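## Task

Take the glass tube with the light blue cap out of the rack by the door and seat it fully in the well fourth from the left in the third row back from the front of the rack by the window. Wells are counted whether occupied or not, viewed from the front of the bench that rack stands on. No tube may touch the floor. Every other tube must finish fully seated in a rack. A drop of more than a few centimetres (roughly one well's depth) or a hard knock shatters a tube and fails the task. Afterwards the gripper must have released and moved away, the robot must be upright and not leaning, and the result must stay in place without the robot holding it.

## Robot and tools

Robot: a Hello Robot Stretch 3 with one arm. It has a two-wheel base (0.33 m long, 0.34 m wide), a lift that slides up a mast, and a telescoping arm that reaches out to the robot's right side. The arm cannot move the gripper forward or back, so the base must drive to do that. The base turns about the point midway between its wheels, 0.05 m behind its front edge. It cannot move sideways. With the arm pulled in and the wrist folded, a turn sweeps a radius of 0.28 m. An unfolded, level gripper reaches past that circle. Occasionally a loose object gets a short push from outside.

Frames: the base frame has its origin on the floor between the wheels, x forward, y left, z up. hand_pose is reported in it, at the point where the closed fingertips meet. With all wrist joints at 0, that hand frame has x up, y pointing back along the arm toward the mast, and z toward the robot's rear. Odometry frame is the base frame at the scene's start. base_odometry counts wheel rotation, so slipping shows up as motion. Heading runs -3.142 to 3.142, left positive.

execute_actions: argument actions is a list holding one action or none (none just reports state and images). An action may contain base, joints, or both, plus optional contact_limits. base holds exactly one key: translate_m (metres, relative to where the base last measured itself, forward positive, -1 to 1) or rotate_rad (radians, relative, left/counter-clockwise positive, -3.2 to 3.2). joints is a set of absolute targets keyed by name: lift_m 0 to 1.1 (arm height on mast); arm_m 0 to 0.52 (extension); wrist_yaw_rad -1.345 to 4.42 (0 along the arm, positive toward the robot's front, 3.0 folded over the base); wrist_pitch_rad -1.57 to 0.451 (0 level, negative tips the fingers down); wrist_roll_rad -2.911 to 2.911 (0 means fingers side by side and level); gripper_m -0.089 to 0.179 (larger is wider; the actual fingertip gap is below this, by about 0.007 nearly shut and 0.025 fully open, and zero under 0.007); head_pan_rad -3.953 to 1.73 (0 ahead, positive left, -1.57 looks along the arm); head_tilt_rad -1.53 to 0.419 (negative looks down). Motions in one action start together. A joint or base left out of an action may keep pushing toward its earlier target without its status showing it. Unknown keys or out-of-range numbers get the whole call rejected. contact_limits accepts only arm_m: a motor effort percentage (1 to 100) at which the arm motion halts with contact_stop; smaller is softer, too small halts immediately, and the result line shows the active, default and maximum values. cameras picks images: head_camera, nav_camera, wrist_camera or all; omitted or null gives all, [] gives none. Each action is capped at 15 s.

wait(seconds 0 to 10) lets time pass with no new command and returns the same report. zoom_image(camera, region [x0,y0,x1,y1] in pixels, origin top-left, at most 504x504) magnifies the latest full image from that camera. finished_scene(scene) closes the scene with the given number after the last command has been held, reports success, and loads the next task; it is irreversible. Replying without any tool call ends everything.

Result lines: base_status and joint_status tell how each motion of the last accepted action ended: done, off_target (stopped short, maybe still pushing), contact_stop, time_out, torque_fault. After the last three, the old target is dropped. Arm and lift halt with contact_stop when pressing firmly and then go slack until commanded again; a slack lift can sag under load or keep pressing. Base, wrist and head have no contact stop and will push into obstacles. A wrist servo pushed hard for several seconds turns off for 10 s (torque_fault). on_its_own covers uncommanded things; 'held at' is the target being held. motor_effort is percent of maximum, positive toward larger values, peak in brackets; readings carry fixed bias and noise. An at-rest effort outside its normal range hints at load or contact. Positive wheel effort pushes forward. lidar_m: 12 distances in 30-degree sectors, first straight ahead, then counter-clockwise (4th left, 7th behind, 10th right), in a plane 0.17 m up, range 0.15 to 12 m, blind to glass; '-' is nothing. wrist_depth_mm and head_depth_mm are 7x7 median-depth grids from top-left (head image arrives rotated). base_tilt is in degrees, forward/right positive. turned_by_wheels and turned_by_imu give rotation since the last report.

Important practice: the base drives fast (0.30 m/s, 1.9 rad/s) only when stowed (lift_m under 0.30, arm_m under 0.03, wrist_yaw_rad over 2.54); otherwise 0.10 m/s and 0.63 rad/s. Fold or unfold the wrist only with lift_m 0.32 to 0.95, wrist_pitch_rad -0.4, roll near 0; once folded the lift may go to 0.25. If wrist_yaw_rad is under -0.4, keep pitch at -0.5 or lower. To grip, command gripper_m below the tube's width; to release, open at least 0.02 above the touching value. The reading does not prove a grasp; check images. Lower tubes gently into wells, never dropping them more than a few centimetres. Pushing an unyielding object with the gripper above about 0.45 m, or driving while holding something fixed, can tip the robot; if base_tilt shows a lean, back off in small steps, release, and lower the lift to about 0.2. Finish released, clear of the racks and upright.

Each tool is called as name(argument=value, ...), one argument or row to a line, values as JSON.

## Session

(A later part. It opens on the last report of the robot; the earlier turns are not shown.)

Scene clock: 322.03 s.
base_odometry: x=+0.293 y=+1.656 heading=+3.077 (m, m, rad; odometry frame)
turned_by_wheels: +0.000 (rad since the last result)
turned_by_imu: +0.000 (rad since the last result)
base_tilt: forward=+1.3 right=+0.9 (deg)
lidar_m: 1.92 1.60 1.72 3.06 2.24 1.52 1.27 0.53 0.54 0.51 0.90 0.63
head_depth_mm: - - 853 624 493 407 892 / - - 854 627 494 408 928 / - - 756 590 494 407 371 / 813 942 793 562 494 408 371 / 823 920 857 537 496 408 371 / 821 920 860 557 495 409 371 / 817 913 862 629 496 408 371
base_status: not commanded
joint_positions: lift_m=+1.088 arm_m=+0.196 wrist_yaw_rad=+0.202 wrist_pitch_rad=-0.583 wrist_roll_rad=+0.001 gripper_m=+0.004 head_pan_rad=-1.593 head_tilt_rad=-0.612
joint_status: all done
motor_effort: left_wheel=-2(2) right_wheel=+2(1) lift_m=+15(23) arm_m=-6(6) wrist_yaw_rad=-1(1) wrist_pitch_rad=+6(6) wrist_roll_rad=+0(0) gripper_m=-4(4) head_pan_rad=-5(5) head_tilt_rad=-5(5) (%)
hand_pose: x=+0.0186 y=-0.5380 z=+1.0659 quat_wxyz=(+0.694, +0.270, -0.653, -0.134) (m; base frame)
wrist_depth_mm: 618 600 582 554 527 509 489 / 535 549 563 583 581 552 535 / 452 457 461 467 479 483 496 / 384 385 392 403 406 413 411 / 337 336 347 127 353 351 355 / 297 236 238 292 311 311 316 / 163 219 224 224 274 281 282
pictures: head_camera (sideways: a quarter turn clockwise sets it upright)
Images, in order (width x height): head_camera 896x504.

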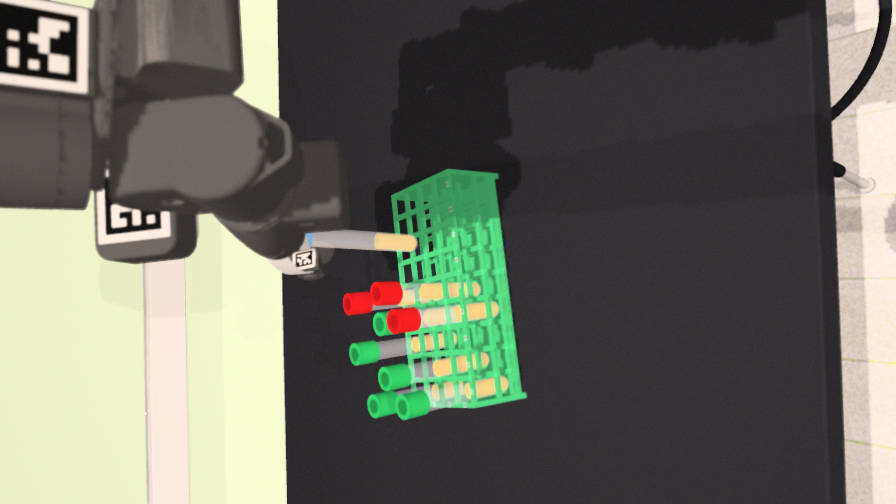

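execute_actions(
  actions=[
    {"joints":{"lift_m":1.079}},
  ],
  cameras=["head_camera"],
)

zoom_image(
  camera="head_camera",
  region=[340,160,510,300],
)

Scene clock: 323.60 s.
base_odometry: x=+0.293 y=+1.656 heading=+3.077 (m, m, rad; odometry frame)
turned_by_wheels: +0.000 (rad since the last result)
turned_by_imu: +0.000 (rad since the last result)
base_tilt: forward=+1.3 right=+0.9 (deg)
lidar_m: 1.92 1.59 1.72 3.05 2.23 1.52 1.27 0.53 0.53 0.51 0.90 0.63
head_depth_mm: - - 851 624 493 407 892 / - - 811 625 494 407 928 / - - - 590 494 408 370 / 827 940 795 563 495 408 370 / 824 923 856 536 495 408 371 / 820 920 858 558 496 408 371 / 816 912 860 629 495 408 372
base_status: not commanded
joint_positions: lift_m=+1.079 arm_m=+0.196 wrist_yaw_rad=+0.202 wrist_pitch_rad=-0.583 wrist_roll_rad=+0.001 gripper_m=+0.004 head_pan_rad=-1.593 head_tilt_rad=-0.612
joint_status: all done
motor_effort: left_wheel=-2(2) right_wheel=+2(1) lift_m=+15(16) arm_m=-7(7) wrist_yaw_rad=-1(2) wrist_pitch_rad=+6(6) wrist_roll_rad=+0(0) gripper_m=-3(5) head_pan_rad=-4(4) head_tilt_rad=-5(5) (%)
hand_pose: x=+0.0186 y=-0.5380 z=+1.0568 quat_wxyz=(+0.694, +0.270, -0.653, -0.134) (m; base frame)
wrist_depth_mm: 628 609 582 563 533 515 494 / 523 531 546 548 563 556 543 / 442 443 445 457 467 473 477 / 374 376 381 386 394 396 405 / 329 328 335 127 340 344 351 / 292 231 228 233 300 303 307 / 156 208 217 216 263 270 275
pictures: head_camera (sideways: a quarter turn clockwise sets it upright)
Images, in order (width x height): head_camera 896x504.

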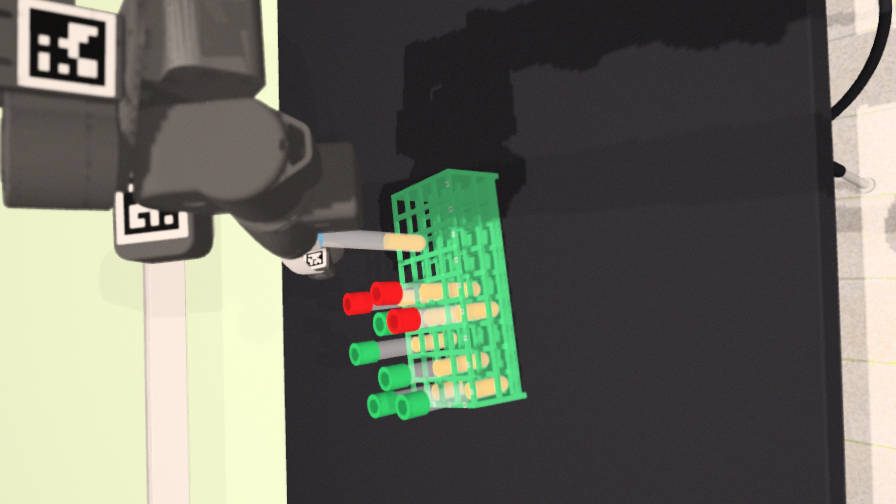

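Region (340, 160, 510, 300) of head_camera's 896x504 image, scaled by 2.965, with more detail than that image has; it fills the top 415 rows of this view, and the rest is white.

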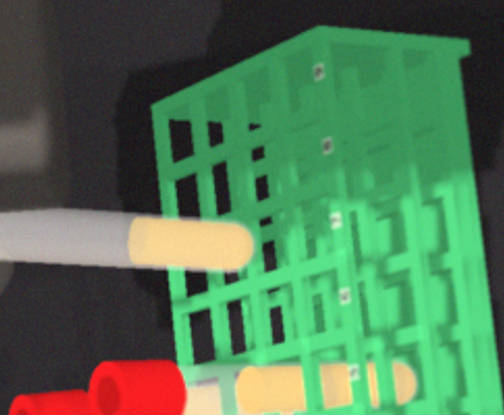

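execute_actions(
  actions=[
    {"joints":{"lift_m":1.073}},
  ],
  cameras=["head_camera"],
)

zoom_image(
  camera="head_camera",
  region=[340,160,510,300],
)

Scene clock: 324.60 s.
base_odometry: x=+0.293 y=+1.656 heading=+3.077 (m, m, rad; odometry frame)
turned_by_wheels: +0.000 (rad since the last result)
turned_by_imu: +0.000 (rad since the last result)
base_tilt: forward=+1.3 right=+0.9 (deg)
lidar_m: 1.92 1.60 1.72 3.05 2.24 1.52 1.27 0.53 0.53 0.51 0.90 0.62
head_depth_mm: - - 831 626 493 407 891 / - - 812 625 494 407 925 / - - - 589 495 407 370 / 823 951 794 563 494 408 370 / 822 920 856 537 495 409 371 / 818 919 859 558 496 409 371 / 818 914 861 629 496 409 371
base_status: not commanded
joint_positions: lift_m=+1.073 arm_m=+0.196 wrist_yaw_rad=+0.202 wrist_pitch_rad=-0.583 wrist_roll_rad=+0.001 gripper_m=+0.004 head_pan_rad=-1.593 head_tilt_rad=-0.612
joint_status: all done
motor_effort: left_wheel=-2(3) right_wheel=+1(2) lift_m=+16(14) arm_m=-6(6) wrist_yaw_rad=-1(1) wrist_pitch_rad=+6(6) wrist_roll_rad=+0(0) gripper_m=-4(3) head_pan_rad=-5(4) head_tilt_rad=-4(4) (%)
hand_pose: x=+0.0186 y=-0.5380 z=+1.0508 quat_wxyz=(+0.694, +0.270, -0.653, -0.134) (m; base frame)
wrist_depth_mm: 625 605 585 552 530 515 494 / 524 521 533 542 552 547 547 / 424 436 436 440 453 461 466 / 361 370 372 380 385 392 398 / 316 322 323 126 336 335 339 / 282 226 225 229 295 297 297 / 154 147 212 211 252 265 269
pictures: head_camera (sideways: a quarter turn clockwise sets it upright)
Images, in order (width x height): head_camera 896x504.

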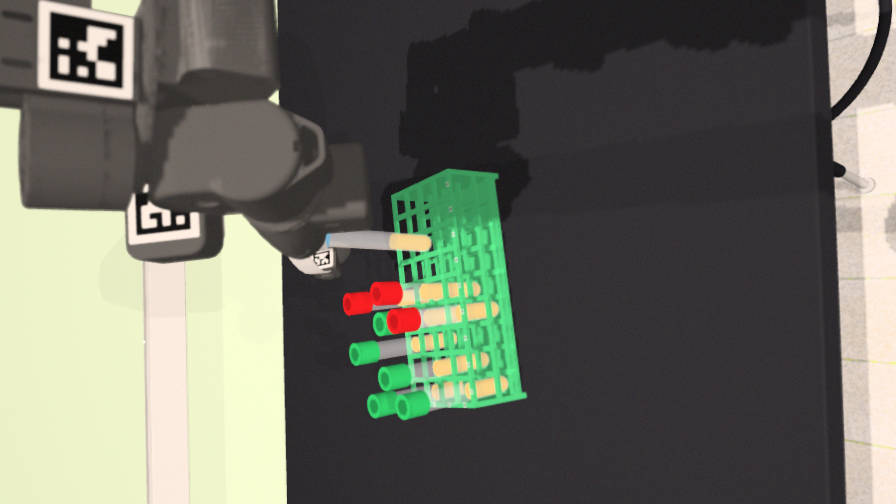

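Region (340, 160, 510, 300) of head_camera's 896x504 image, scaled by 2.965, with more detail than that image has; it fills the top 415 rows of this view, and the rest is white.

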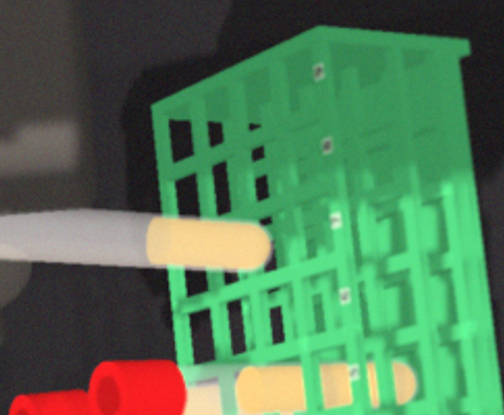

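execute_actions(
  actions=[
    {"joints":{"lift_m":1.067}},
  ],
  cameras=["head_camera"],
)

zoom_image(
  camera="head_camera",
  region=[340,160,510,300],
)

Scene clock: 325.50 s.
base_odometry: x=+0.293 y=+1.656 heading=+3.077 (m, m, rad; odometry frame)
turned_by_wheels: +0.000 (rad since the last result)
turned_by_imu: +0.000 (rad since the last result)
base_tilt: forward=+1.3 right=+1.0 (deg)
lidar_m: 1.92 1.60 1.72 3.06 2.24 1.52 1.27 0.53 0.54 0.50 0.90 0.63
head_depth_mm: - - 809 625 493 407 893 / - - 812 625 493 407 924 / 800 - - 590 494 408 371 / 827 925 854 562 495 408 371 / 824 923 857 536 495 409 371 / 821 918 860 558 495 408 371 / 815 915 859 629 495 408 371
base_status: not commanded
joint_positions: lift_m=+1.067 arm_m=+0.196 wrist_yaw_rad=+0.202 wrist_pitch_rad=-0.583 wrist_roll_rad=+0.001 gripper_m=+0.004 head_pan_rad=-1.593 head_tilt_rad=-0.612
joint_status: all done
motor_effort: left_wheel=-2(2) right_wheel=+2(2) lift_m=+16(18) arm_m=-7(6) wrist_yaw_rad=-2(1) wrist_pitch_rad=+6(6) wrist_roll_rad=+0(0) gripper_m=-4(4) head_pan_rad=-5(5) head_tilt_rad=-5(5) (%)
hand_pose: x=+0.0186 y=-0.5380 z=+1.0448 quat_wxyz=(+0.694, +0.270, -0.653, -0.134) (m; base frame)
wrist_depth_mm: 628 605 571 557 521 520 493 / 500 514 518 527 533 551 547 / 414 427 427 438 446 446 453 / 355 358 363 371 381 379 384 / 315 313 314 126 323 330 332 / 277 223 222 223 285 290 293 / 185 141 199 209 247 259 261
pictures: head_camera (sideways: a quarter turn clockwise sets it upright)
Images, in order (width x height): head_camera 896x504.

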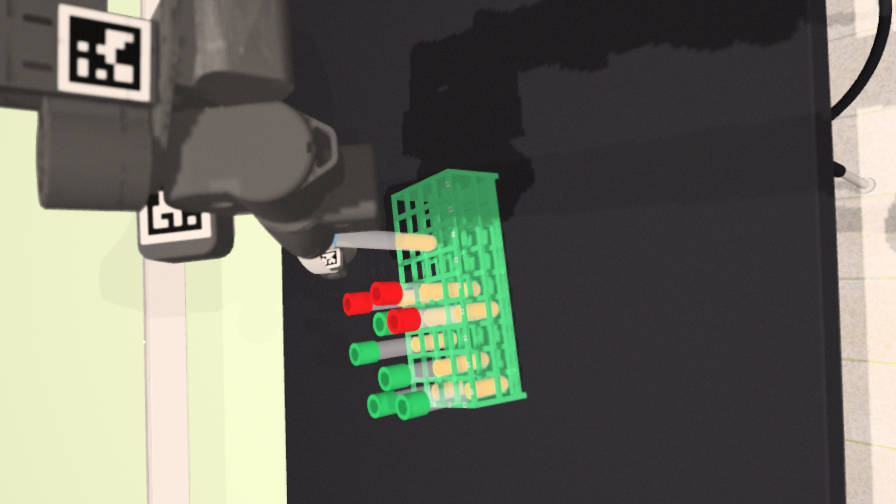

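Region (340, 160, 510, 300) of head_camera's 896x504 image, scaled by 2.965, with more detail than that image has; it fills the top 415 rows of this view, and the rest is white.

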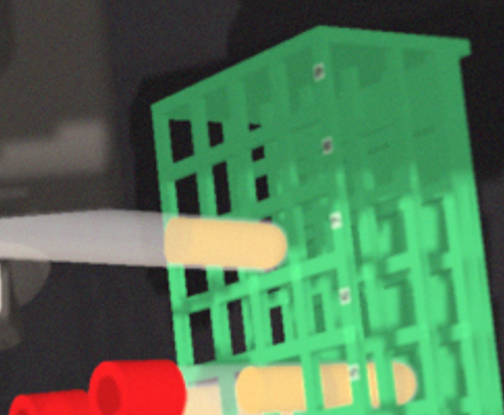

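execute_actions(
  actions=[
    {"joints":{"lift_m":1.060}},
  ],
  cameras=["head_camera"],
)

zoom_image(
  camera="head_camera",
  region=[340,160,510,300],
)

Scene clock: 326.57 s.
base_odometry: x=+0.293 y=+1.656 heading=+3.077 (m, m, rad; odometry frame)
turned_by_wheels: +0.000 (rad since the last result)
turned_by_imu: +0.000 (rad since the last result)
base_tilt: forward=+1.3 right=+0.9 (deg)
lidar_m: 1.92 1.59 1.72 3.06 2.24 1.52 1.27 0.53 0.54 0.51 0.90 0.63
head_depth_mm: - - 789 625 494 407 890 / - - 773 626 493 407 925 / 803 - - 590 494 408 370 / 826 927 900 562 494 408 371 / 825 919 857 537 495 409 371 / 819 919 859 558 495 408 371 / 815 911 862 629 496 409 371
base_status: not commanded
joint_positions: lift_m=+1.060 arm_m=+0.196 wrist_yaw_rad=+0.202 wrist_pitch_rad=-0.583 wrist_roll_rad=+0.001 gripper_m=+0.004 head_pan_rad=-1.593 head_tilt_rad=-0.612
joint_status: all done
motor_effort: left_wheel=-2(2) right_wheel=+3(2) lift_m=+16(16) arm_m=-6(6) wrist_yaw_rad=-1(1) wrist_pitch_rad=+6(6) wrist_roll_rad=+1(0) gripper_m=-5(3) head_pan_rad=-5(4) head_tilt_rad=-5(5) (%)
hand_pose: x=+0.0186 y=-0.5380 z=+1.0378 quat_wxyz=(+0.694, +0.270, -0.653, -0.135) (m; base frame)
wrist_depth_mm: 612 603 595 554 536 509 497 / 490 494 517 518 531 537 533 / 412 411 415 423 435 439 452 / 347 351 354 367 367 371 378 / 302 292 176 127 319 320 325 / 262 217 204 239 281 283 285 / 182 133 197 203 241 254 254
pictures: head_camera (sideways: a quarter turn clockwise sets it upright)
Images, in order (width x height): head_camera 896x504.

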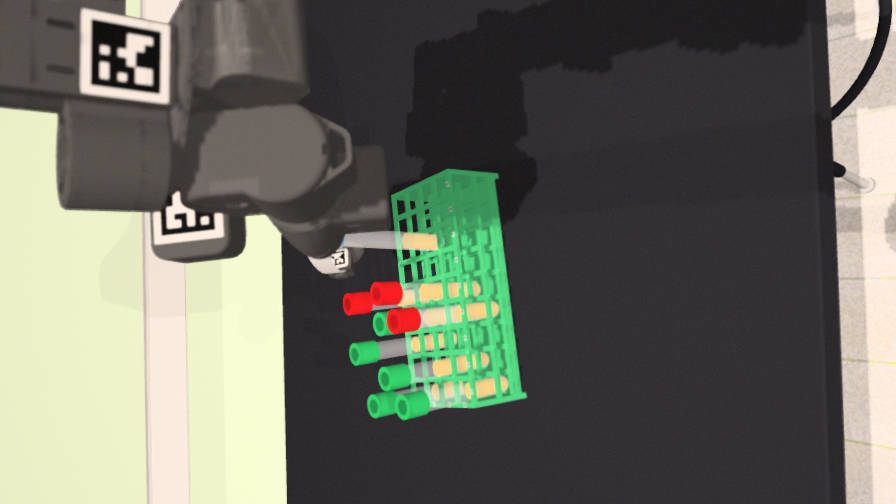

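Region (340, 160, 510, 300) of head_camera's 896x504 image, scaled by 2.965, with more detail than that image has; it fills the top 415 rows of this view, and the rest is white.

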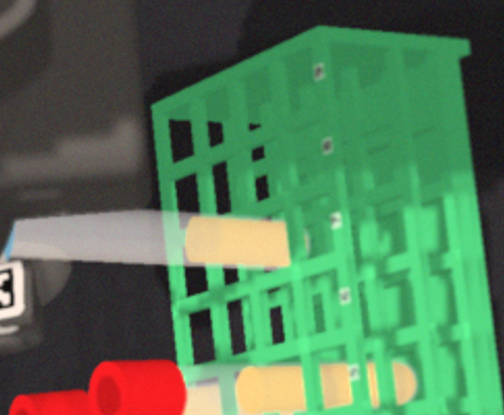

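execute_actions(
  actions=[
    {"joints":{"lift_m":1.045}},
  ],
  cameras=["head_camera"],
)

execute_actions(
  actions=[
    {"joints":{"lift_m":1.032}},
  ],
  cameras=["head_camera","wrist_camera"],
)

zoom_image(
  camera="head_camera",
  region=[310,160,510,320],
)

Scene clock: 328.30 s.
base_odometry: x=+0.293 y=+1.656 heading=+3.077 (m, m, rad; odometry frame)
turned_by_wheels: +0.000 (rad since the last result)
turned_by_imu: +0.000 (rad since the last result)
base_tilt: forward=+1.2 right=+0.9 (deg)
lidar_m: 1.92 1.59 1.72 3.03 2.24 1.52 1.27 0.53 0.54 0.51 0.90 0.63
head_depth_mm: 803 - 775 625 493 407 894 / 806 - 773 626 494 407 925 / 816 - - 581 495 408 371 / 827 880 903 560 495 408 371 / 823 922 856 537 496 409 371 / 822 922 858 558 496 409 371 / 815 913 860 629 496 408 371
base_status: not commanded
joint_positions: lift_m=+1.045 arm_m=+0.196 wrist_yaw_rad=+0.202 wrist_pitch_rad=-0.583 wrist_roll_rad=+0.001 gripper_m=+0.004 head_pan_rad=-1.593 head_tilt_rad=-0.612
joint_status: all done
motor_effort: left_wheel=-2(2) right_wheel=+1(2) lift_m=+15(14) arm_m=-7(8) wrist_yaw_rad=-1(1) wrist_pitch_rad=+6(6) wrist_roll_rad=+0(0) gripper_m=-3(4) head_pan_rad=-5(5) head_tilt_rad=-5(5) (%)
hand_pose: x=+0.0186 y=-0.5379 z=+1.0228 quat_wxyz=(+0.694, +0.271, -0.653, -0.135) (m; base frame)
wrist_depth_mm: 577 591 581 557 530 507 501 / 456 467 473 495 500 508 524 / 379 386 390 403 410 409 416 / 326 331 336 341 346 349 353 / 284 271 219 127 301 304 305 / 203 195 205 195 263 268 268 / 176 122 177 185 221 238 238
pictures: head_camera (sideways: a quarter turn clockwise sets it upright)
Images, in order (width x height): head_camera 896x504.

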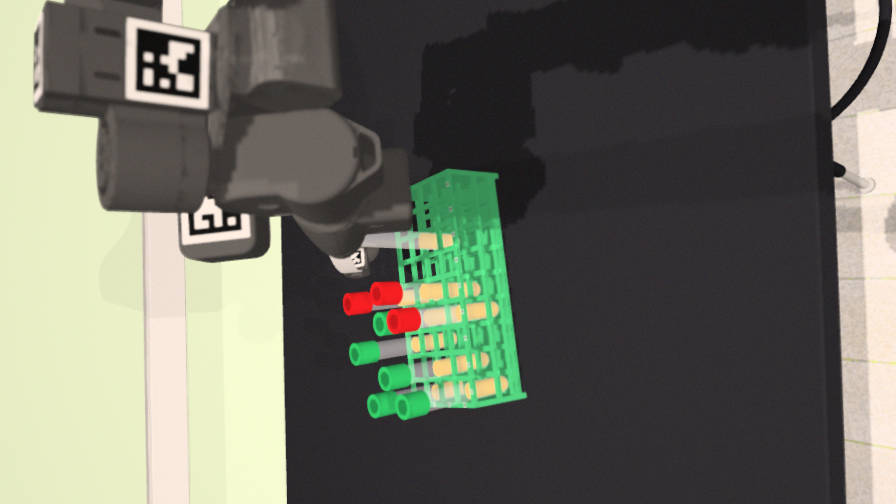

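Scene clock: 329.27 s.
base_odometry: x=+0.293 y=+1.656 heading=+3.077 (m, m, rad; odometry frame)
turned_by_wheels: +0.000 (rad since the last result)
turned_by_imu: +0.000 (rad since the last result)
base_tilt: forward=+1.2 right=+0.9 (deg)
lidar_m: 1.92 1.60 1.72 3.07 2.24 1.52 1.28 0.53 0.54 0.51 0.90 0.63
head_depth_mm: 822 - - 625 493 407 892 / 820 - - 627 494 407 928 / 830 - - 562 493 407 370 / 825 880 882 560 494 408 371 / 821 923 858 537 495 408 371 / 821 920 858 559 495 408 371 / 814 914 860 629 496 408 371
base_status: not commanded
joint_positions: lift_m=+1.032 arm_m=+0.196 wrist_yaw_rad=+0.202 wrist_pitch_rad=-0.579 wrist_roll_rad=+0.001 gripper_m=+0.004 head_pan_rad=-1.593 head_tilt_rad=-0.612
joint_status: all done
motor_effort: left_wheel=-2(2) right_wheel=+3(2) lift_m=+15(17) arm_m=-6(6) wrist_yaw_rad=-1(1) wrist_pitch_rad=+4(6) wrist_roll_rad=+1(1) gripper_m=-3(3) head_pan_rad=-4(5) head_tilt_rad=-5(5) (%)
hand_pose: x=+0.0188 y=-0.5386 z=+1.0107 quat_wxyz=(+0.695, +0.269, -0.654, -0.133) (m; base frame)
wrist_depth_mm: 555 565 554 542 537 513 495 / 442 457 463 460 467 487 492 / 363 369 379 383 389 397 399 / 310 317 319 325 324 330 334 / 270 268 269 121 284 288 290 / 180 118 204 204 251 253 255 / 105 122 170 171 198 225 227
pictures: head_camera (sideways: a quarter turn clockwise sets it upright), wrist_camera
Images, in order (width x height): head_camera 896x504, wrist_camera 644x364.

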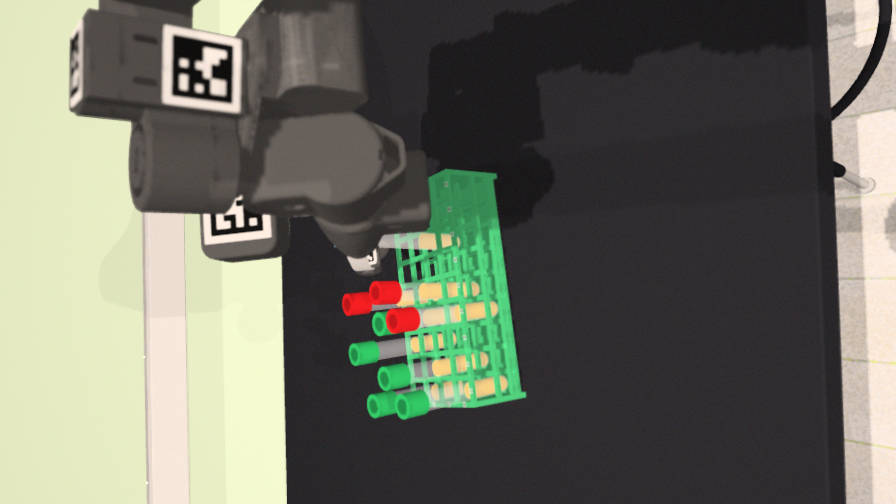

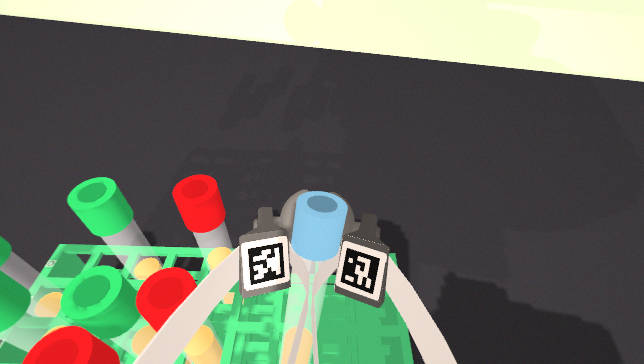

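Region (310, 160, 510, 320) of head_camera's 896x504 image, scaled by 2.520, with more detail than that image has; it fills the top 403 rows of this view, and the rest is white.

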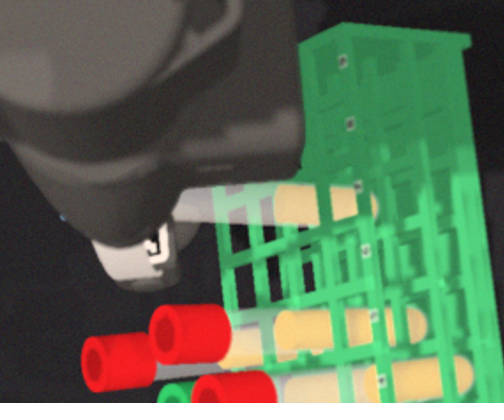

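execute_actions(
  actions=[
    {"joints":{"lift_m":1.036,"arm_m":0.188}},
  ],
  cameras=["head_camera","wrist_camera"],
)

Scene clock: 330.53 s.
base_odometry: x=+0.293 y=+1.656 heading=+3.077 (m, m, rad; odometry frame)
turned_by_wheels: +0.000 (rad since the last result)
turned_by_imu: +0.000 (rad since the last result)
base_tilt: forward=+1.2 right=+0.9 (deg)
lidar_m: 1.92 1.60 1.72 3.06 2.24 1.53 1.27 0.53 0.53 0.51 0.90 0.63
head_depth_mm: 811 - - 625 493 407 890 / 820 - - 625 494 407 926 / 829 - - 570 495 408 371 / 827 881 880 550 495 408 370 / 822 922 855 542 495 408 371 / 821 919 857 551 495 408 371 / 817 914 860 629 496 409 371
base_status: not commanded
joint_positions: lift_m=+1.036 arm_m=+0.188 wrist_yaw_rad=+0.202 wrist_pitch_rad=-0.581 wrist_roll_rad=+0.001 gripper_m=+0.004 head_pan_rad=-1.593 head_tilt_rad=-0.612
joint_status: all done
motor_effort: left_wheel=-1(3) right_wheel=+1(3) lift_m=+25(26) arm_m=-8(7) wrist_yaw_rad=-1(1) wrist_pitch_rad=+6(6) wrist_roll_rad=+0(0) gripper_m=-2(3) head_pan_rad=-5(5) head_tilt_rad=-5(5) (%)
hand_pose: x=+0.0187 y=-0.5303 z=+1.0136 quat_wxyz=(+0.694, +0.270, -0.654, -0.134) (m; base frame)
wrist_depth_mm: 560 577 566 552 541 523 503 / 446 455 463 465 476 481 502 / 370 374 379 387 387 399 402 / 314 318 325 329 333 336 342 / 276 265 273 122 285 288 293 / 190 122 207 190 251 259 259 / 108 120 172 173 203 229 230
pictures: head_camera (sideways: a quarter turn clockwise sets it upright), wrist_camera
Images, in order (width x height): head_camera 896x504, wrist_camera 644x364.

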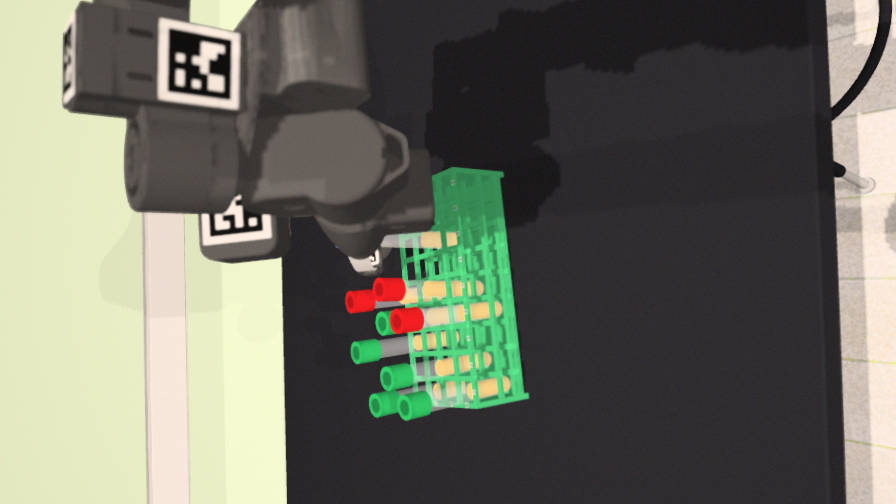

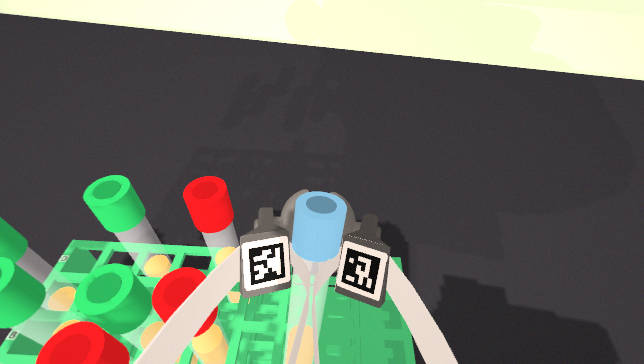

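zoom_image(
  camera="head_camera",
  region=[380,190,500,290],
)

zoom_image(
  camera="wrist_camera",
  region=[200,170,440,364],
)

Region (380, 190, 500, 290) of head_camera's 896x504 image, scaled by 4.200, with more detail than that image has.

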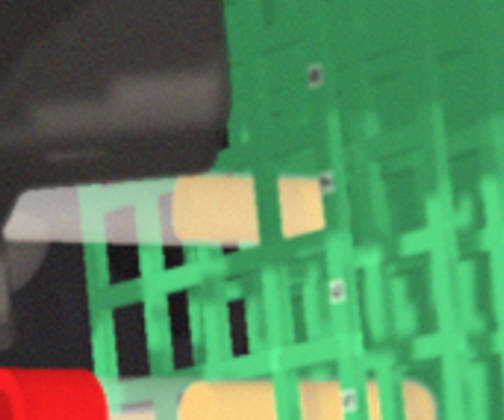

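Region (200, 170, 440, 364) of wrist_camera's 644x364 image, scaled by 2.100; it fills the top 407 rows of this view, and the rest is white.

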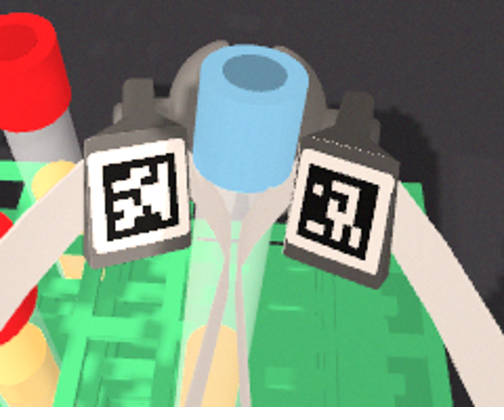

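execute_actions(
  actions=[
    {"base":{"translate_m":-0.004},"joints":{"arm_m":0.191}},
  ],
  cameras=["head_camera"],
)

execute_actions(
  actions=[
    {"joints":{"lift_m":1.026}},
  ],
  cameras=["head_camera","wrist_camera"],
)

zoom_image(
  camera="head_camera",
  region=[380,190,500,290],
)

Scene clock: 333.77 s.
base_odometry: x=+0.297 y=+1.656 heading=+3.077 (m, m, rad; odometry frame)
turned_by_wheels: +0.000 (rad since the last result)
turned_by_imu: +0.000 (rad since the last result)
base_tilt: forward=+1.3 right=+0.9 (deg)
lidar_m: 0.66 1.60 1.72 3.06 2.23 1.52 1.27 0.52 0.53 0.50 0.90 0.63
head_depth_mm: 810 - - 624 493 407 889 / 819 - - 625 494 407 953 / 830 - - 572 495 408 370 / 829 883 879 553 495 408 371 / 825 925 857 542 494 408 371 / 820 917 858 549 495 408 371 / 817 916 862 628 495 408 371
base_status: done
joint_positions: lift_m=+1.036 arm_m=+0.191 wrist_yaw_rad=+0.202 wrist_pitch_rad=-0.583 wrist_roll_rad=+0.001 gripper_m=+0.004 head_pan_rad=-1.593 head_tilt_rad=-0.612
joint_status: all done
motor_effort: left_wheel=-2(7) right_wheel=+0(4) lift_m=+25(25) arm_m=+5(9) wrist_yaw_rad=-1(1) wrist_pitch_rad=+6(7) wrist_roll_rad=+0(1) gripper_m=-2(3) head_pan_rad=-5(5) head_tilt_rad=-5(4) (%)
hand_pose: x=+0.0186 y=-0.5321 z=+1.0131 quat_wxyz=(+0.694, +0.271, -0.653, -0.135) (m; base frame)
wrist_depth_mm: 555 578 561 553 541 516 500 / 443 451 460 469 470 484 492 / 364 371 377 379 391 399 398 / 317 319 324 325 330 335 338 / 274 265 274 121 288 288 293 / 182 122 207 211 254 258 258 / 109 125 172 192 196 228 232
pictures: head_camera (sideways: a quarter turn clockwise sets it upright)
Images, in order (width x height): head_camera 896x504.

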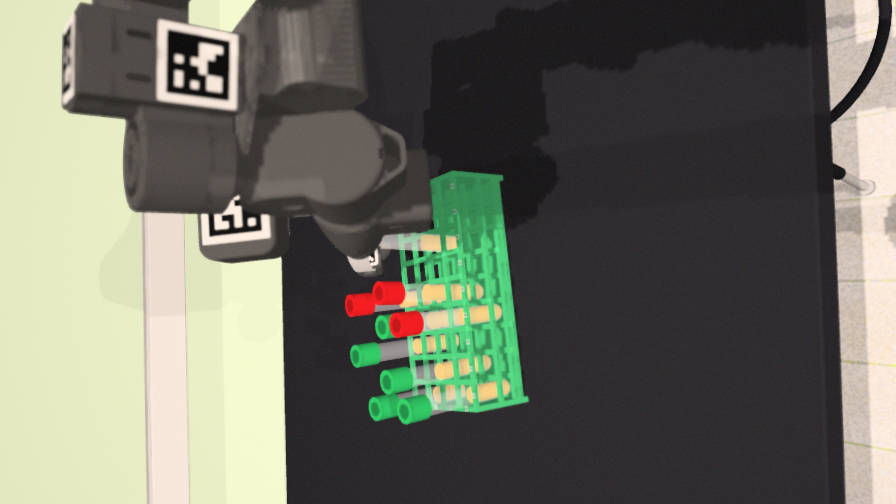

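Scene clock: 334.50 s.
base_odometry: x=+0.297 y=+1.656 heading=+3.077 (m, m, rad; odometry frame)
turned_by_wheels: +0.000 (rad since the last result)
turned_by_imu: +0.000 (rad since the last result)
base_tilt: forward=+1.2 right=+1.0 (deg)
lidar_m: 0.66 1.60 1.73 3.04 2.24 1.52 1.27 0.52 0.53 0.50 0.90 0.63
head_depth_mm: 823 - - 626 493 407 891 / 821 - - 626 494 408 951 / 830 - - 574 495 408 370 / 827 881 856 556 494 408 370 / 825 923 860 541 495 408 371 / 820 918 860 551 496 408 371 / 819 915 861 630 496 409 371
base_status: not commanded
joint_positions: lift_m=+1.026 arm_m=+0.191 wrist_yaw_rad=+0.202 wrist_pitch_rad=-0.581 wrist_roll_rad=+0.001 gripper_m=+0.004 head_pan_rad=-1.593 head_tilt_rad=-0.612
joint_status: all done
motor_effort: left_wheel=-1(1) right_wheel=+2(1) lift_m=+14(23) arm_m=+6(5) wrist_yaw_rad=-1(1) wrist_pitch_rad=+5(6) wrist_roll_rad=+0(0) gripper_m=-3(3) head_pan_rad=-4(4) head_tilt_rad=-5(5) (%)
hand_pose: x=+0.0187 y=-0.5325 z=+1.0044 quat_wxyz=(+0.694, +0.270, -0.654, -0.134) (m; base frame)
wrist_depth_mm: 542 557 556 544 534 520 496 / 438 427 448 457 460 475 484 / 356 361 361 371 374 382 389 / 300 293 303 314 322 323 326 / 259 266 269 118 277 279 283 / 114 113 198 200 244 246 249 / 100 152 166 168 193 220 222
pictures: head_camera (sideways: a quarter turn clockwise sets it upright), wrist_camera
Images, in order (width x height): head_camera 896x504, wrist_camera 644x364.

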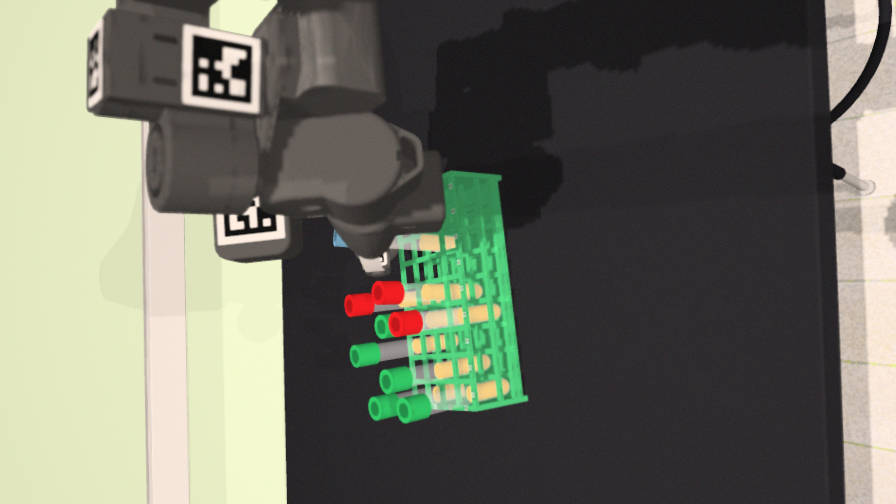

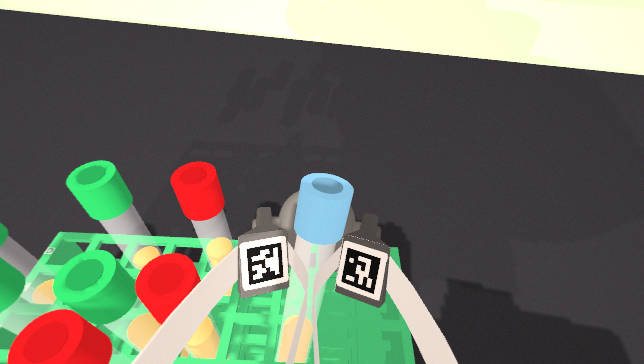

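Region (380, 190, 500, 290) of head_camera's 896x504 image, scaled by 4.200, with more detail than that image has.

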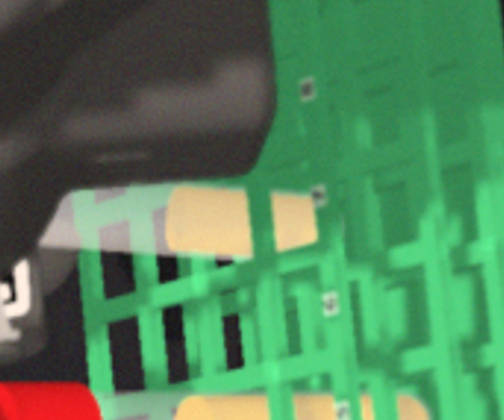

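execute_actions(
  actions=[
    {"base":{"translate_m":0.009},"joints":{"lift_m":1.029}},
  ],
  cameras=["head_camera","wrist_camera"],
)

zoom_image(
  camera="head_camera",
  region=[380,190,500,290],
)

Scene clock: 337.07 s.
base_odometry: x=+0.288 y=+1.656 heading=+3.077 (m, m, rad; odometry frame)
turned_by_wheels: +0.000 (rad since the last result)
turned_by_imu: +0.000 (rad since the last result)
base_tilt: forward=+1.3 right=+0.9 (deg)
lidar_m: 1.92 1.59 1.72 3.20 2.24 1.53 1.27 0.53 0.80 0.51 0.90 0.62
head_depth_mm: 821 - - 625 493 407 894 / 820 - - 625 493 408 370 / 830 - - 566 494 408 370 / 824 881 854 555 495 408 370 / 821 920 857 552 494 409 371 / 817 918 860 563 496 408 371 / 818 915 859 629 496 408 371
base_status: done
joint_positions: lift_m=+1.029 arm_m=+0.191 wrist_yaw_rad=+0.201 wrist_pitch_rad=-0.586 wrist_roll_rad=+0.001 gripper_m=+0.004 head_pan_rad=-1.593 head_tilt_rad=-0.612
joint_status: all done
motor_effort: left_wheel=-2(6) right_wheel=+3(8) lift_m=+25(23) arm_m=+5(5) wrist_yaw_rad=+0(1) wrist_pitch_rad=+8(8) wrist_roll_rad=+0(1) gripper_m=-2(3) head_pan_rad=-5(5) head_tilt_rad=-5(5) (%)
hand_pose: x=+0.0183 y=-0.5318 z=+1.0057 quat_wxyz=(+0.694, +0.271, -0.653, -0.136) (m; base frame)
wrist_depth_mm: 542 542 547 554 544 519 499 / 420 433 443 455 462 464 482 / 352 356 364 372 376 382 387 / 302 293 301 312 317 321 327 / 265 254 270 119 276 280 283 / 179 114 149 184 239 247 251 / 102 107 161 168 190 221 222
pictures: head_camera (sideways: a quarter turn clockwise sets it upright), wrist_camera
Images, in order (width x height): head_camera 896x504, wrist_camera 644x364.

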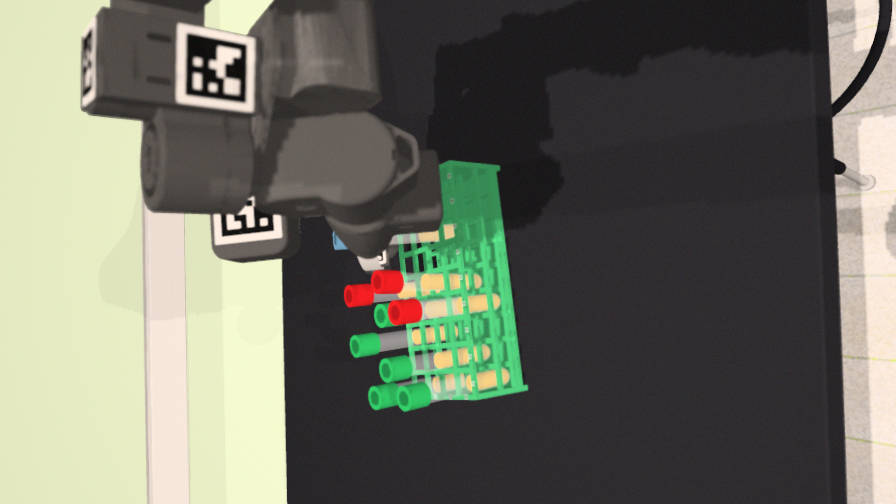

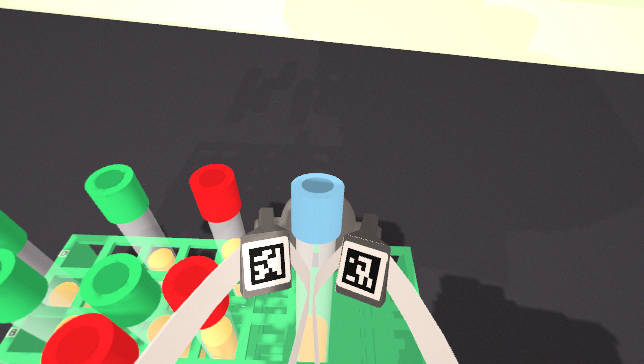

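Region (380, 190, 500, 290) of head_camera's 896x504 image, scaled by 4.200, with more detail than that image has.

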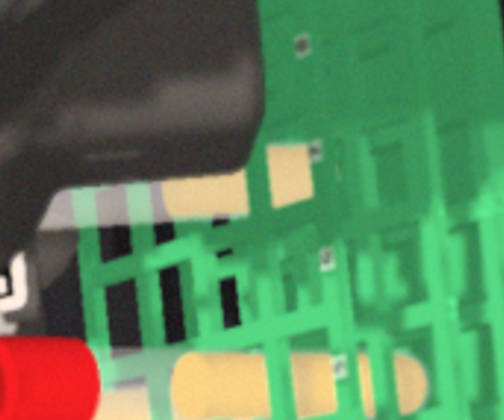

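execute_actions(
  actions=[
    {"joints":{"lift_m":1.018}},
  ],
  cameras=["head_camera","wrist_camera"],
)

zoom_image(
  camera="head_camera",
  region=[380,190,500,290],
)

Scene clock: 338.17 s.
base_odometry: x=+0.288 y=+1.656 heading=+3.077 (m, m, rad; odometry frame)
turned_by_wheels: +0.000 (rad since the last result)
turned_by_imu: +0.000 (rad since the last result)
base_tilt: forward=+1.3 right=+1.0 (deg)
lidar_m: 1.92 1.60 1.71 3.21 2.24 1.53 1.28 0.53 0.80 0.51 0.90 0.62
head_depth_mm: 834 - - 613 493 406 890 / 831 - - 604 494 407 926 / 828 852 - 561 494 408 371 / 826 903 855 555 495 408 370 / 822 920 856 543 495 408 371 / 818 918 859 563 496 409 371 / 817 911 861 629 496 409 371
base_status: not commanded
joint_positions: lift_m=+1.018 arm_m=+0.191 wrist_yaw_rad=+0.201 wrist_pitch_rad=-0.582 wrist_roll_rad=+0.001 gripper_m=+0.004 head_pan_rad=-1.593 head_tilt_rad=-0.612
joint_status: all done
motor_effort: left_wheel=-3(2) right_wheel=+2(3) lift_m=+14(23) arm_m=+6(5) wrist_yaw_rad=+0(0) wrist_pitch_rad=+6(7) wrist_roll_rad=+0(1) gripper_m=-2(2) head_pan_rad=-5(6) head_tilt_rad=-5(5) (%)
hand_pose: x=+0.0185 y=-0.5324 z=+0.9962 quat_wxyz=(+0.694, +0.270, -0.654, -0.134) (m; base frame)
wrist_depth_mm: 520 533 546 550 528 513 498 / 408 414 425 430 443 453 460 / 343 345 353 352 367 369 374 / 289 277 282 116 303 310 314 / 247 191 190 - 266 271 271 / 159 107 155 167 231 236 239 / 91 105 151 154 178 211 213
pictures: head_camera (sideways: a quarter turn clockwise sets it upright), wrist_camera
Images, in order (width x height): head_camera 896x504, wrist_camera 644x364.

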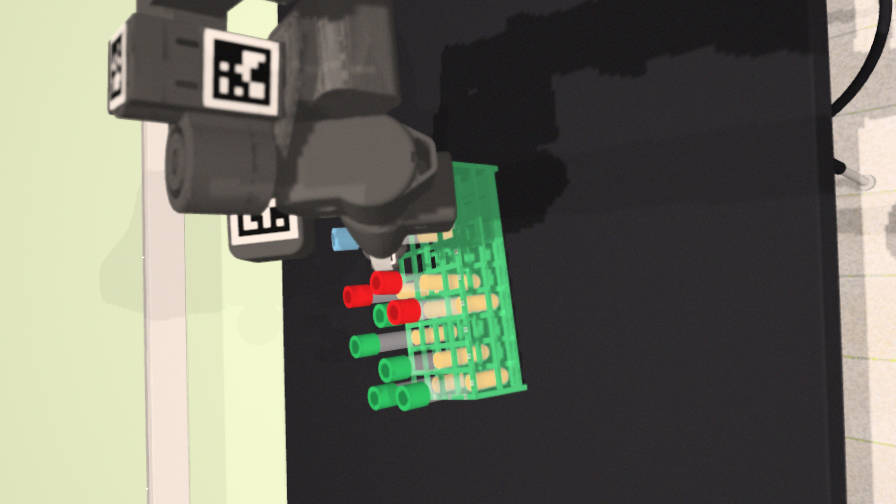

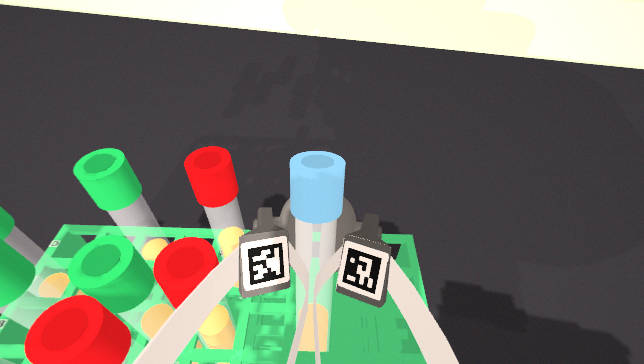

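Region (380, 190, 500, 290) of head_camera's 896x504 image, scaled by 4.200, with more detail than that image has.

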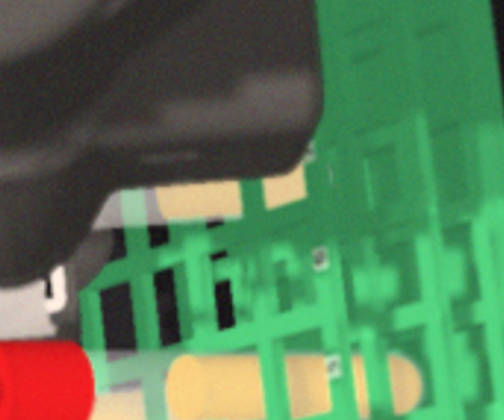

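execute_actions(
  actions=[
    {"joints":{"lift_m":1.021,"gripper_m":0.013}},
  ],
  cameras=[],
)

execute_actions(
  actions=[
    {"joints":{"arm_m":0.181}},
  ],
  cameras=["head_camera","wrist_camera"],
)

Scene clock: 341.80 s.
base_odometry: x=+0.288 y=+1.656 heading=+3.077 (m, m, rad; odometry frame)
turned_by_wheels: +0.000 (rad since the last result)
turned_by_imu: +0.000 (rad since the last result)
base_tilt: forward=+1.3 right=+0.9 (deg)
lidar_m: 1.92 1.59 1.71 3.21 2.25 1.53 1.28 0.53 0.81 0.51 0.90 0.62
head_depth_mm: 833 - - 625 493 406 892 / 831 - - 613 493 408 370 / 828 851 - 562 494 408 371 / 826 883 858 556 494 408 371 / 823 922 856 543 495 408 371 / 819 917 857 564 495 408 371 / 815 916 862 629 495 408 371
base_status: not commanded
joint_positions: lift_m=+1.021 arm_m=+0.191 wrist_yaw_rad=+0.201 wrist_pitch_rad=-0.585 wrist_roll_rad=+0.001 gripper_m=+0.013 head_pan_rad=-1.593 head_tilt_rad=-0.612
joint_status: all done
motor_effort: left_wheel=-2(2) right_wheel=+1(2) lift_m=+25(23) arm_m=+5(5) wrist_yaw_rad=+0(0) wrist_pitch_rad=+7(8) wrist_roll_rad=+0(0) gripper_m=+1(51) head_pan_rad=-5(5) head_tilt_rad=-5(5) (%)
hand_pose: x=+0.0184 y=-0.5319 z=+0.9979 quat_wxyz=(+0.694, +0.271, -0.653, -0.135) (m; base frame)
wrist_depth_mm: 516 531 546 537 539 518 501 / 413 419 425 434 439 452 462 / 342 345 354 358 364 370 378 / 291 279 152 286 307 314 317 / 256 191 193 116 267 268 271 / 167 108 163 172 233 236 242 / 92 105 153 155 179 212 215
pictures: none
No camera images: the call's "cameras" was empty. Leave "cameras" out to get every camera's image.

Scene clock: 342.63 s.
base_odometry: x=+0.288 y=+1.656 heading=+3.077 (m, m, rad; odometry frame)
turned_by_wheels: +0.000 (rad since the last result)
turned_by_imu: +0.000 (rad since the last result)
base_tilt: forward=+1.2 right=+1.0 (deg)
lidar_m: 1.92 1.59 1.72 3.21 2.25 1.53 1.28 0.53 0.80 0.51 0.90 0.62
head_depth_mm: 833 - - 614 493 407 891 / 833 - - 603 493 408 370 / 828 851 - 562 494 408 370 / 826 923 853 556 495 407 371 / 822 922 857 544 495 409 371 / 819 918 858 565 496 408 371 / 817 914 858 629 496 408 371
base_status: not commanded
joint_positions: lift_m=+1.021 arm_m=+0.181 wrist_yaw_rad=+0.201 wrist_pitch_rad=-0.585 wrist_roll_rad=+0.001 gripper_m=+0.013 head_pan_rad=-1.593 head_tilt_rad=-0.612
joint_status: all done
motor_effort: left_wheel=-1(2) right_wheel=+2(3) lift_m=+25(25) arm_m=-7(6) wrist_yaw_rad=+0(0) wrist_pitch_rad=+7(7) wrist_roll_rad=+0(1) gripper_m=+0(1) head_pan_rad=-5(5) head_tilt_rad=-5(5) (%)
hand_pose: x=+0.0184 y=-0.5228 z=+0.9979 quat_wxyz=(+0.694, +0.271, -0.653, -0.135) (m; base frame)
wrist_depth_mm: 524 533 546 544 540 531 511 / 413 419 428 436 445 452 457 / 340 347 353 357 364 370 378 / 293 281 285 306 309 308 320 / 202 117 121 109 263 271 275 / 171 114 151 169 232 239 241 / 153 108 163 167 174 213 217
pictures: head_camera (sideways: a quarter turn clockwise sets it upright), wrist_camera
Images, in order (width x height): head_camera 896x504, wrist_camera 644x364.

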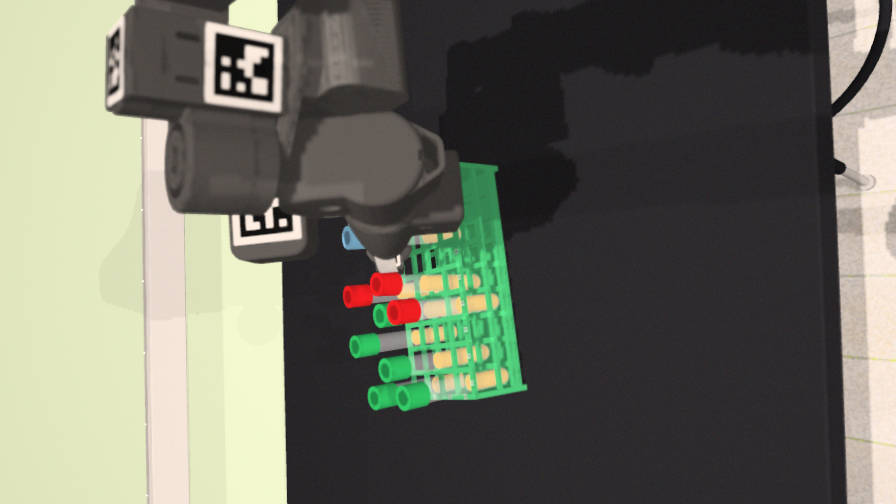

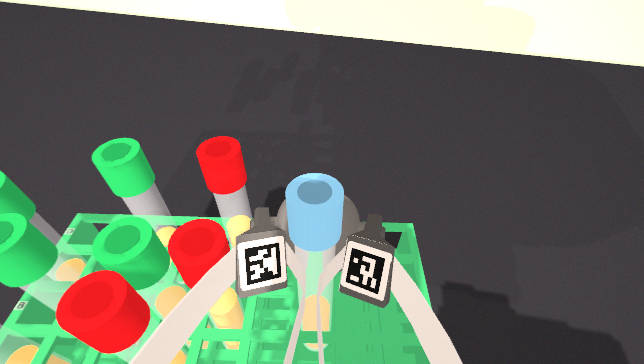

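execute_actions(
  actions=[
    {"joints":{"lift_m":1.010}},
  ],
  cameras=["head_camera","wrist_camera"],
)

Scene clock: 343.77 s.
base_odometry: x=+0.288 y=+1.656 heading=+3.077 (m, m, rad; odometry frame)
turned_by_wheels: +0.000 (rad since the last result)
turned_by_imu: +0.000 (rad since the last result)
base_tilt: forward=+1.3 right=+0.9 (deg)
lidar_m: 1.92 1.59 1.71 3.23 2.24 1.53 1.28 0.53 0.80 0.51 0.90 0.62
head_depth_mm: 835 - - 602 494 407 895 / 829 - - 604 493 408 929 / 829 835 - 562 494 408 370 / 827 924 815 558 494 408 371 / 822 920 859 542 495 408 371 / 820 918 858 577 496 409 371 / 815 915 860 627 496 408 371
base_status: not commanded
joint_positions: lift_m=+1.010 arm_m=+0.181 wrist_yaw_rad=+0.200 wrist_pitch_rad=-0.570 wrist_roll_rad=+0.001 gripper_m=+0.013 head_pan_rad=-1.593 head_tilt_rad=-0.612
joint_status: all done
motor_effort: left_wheel=-3(2) right_wheel=+3(2) lift_m=+13(20) arm_m=-5(7) wrist_yaw_rad=+0(0) wrist_pitch_rad=+0(7) wrist_roll_rad=+0(1) gripper_m=-1(0) head_pan_rad=-5(5) head_tilt_rad=-5(5) (%)
hand_pose: x=+0.0188 y=-0.5251 z=+0.9907 quat_wxyz=(+0.695, +0.266, -0.655, -0.130) (m; base frame)
wrist_depth_mm: 525 542 553 548 538 521 498 / 405 414 424 429 441 449 463 / 334 342 344 357 359 362 366 / 289 283 281 298 300 306 310 / 189 111 113 114 260 263 264 / 97 112 148 185 220 232 232 / 147 145 165 166 169 206 209
pictures: head_camera (sideways: a quarter turn clockwise sets it upright), wrist_camera
Images, in order (width x height): head_camera 896x504, wrist_camera 644x364.

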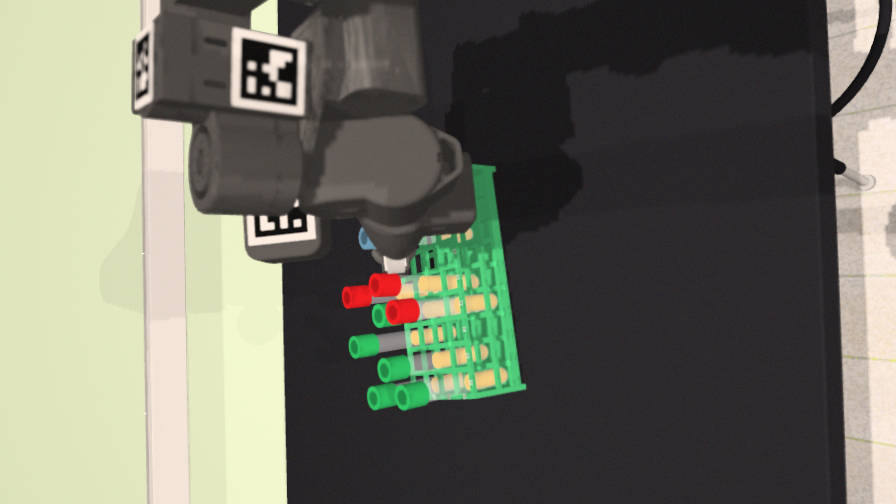

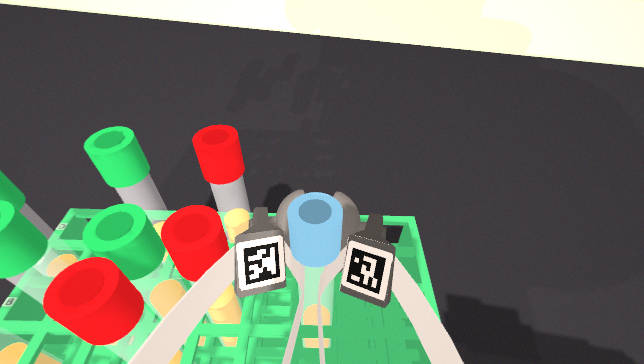

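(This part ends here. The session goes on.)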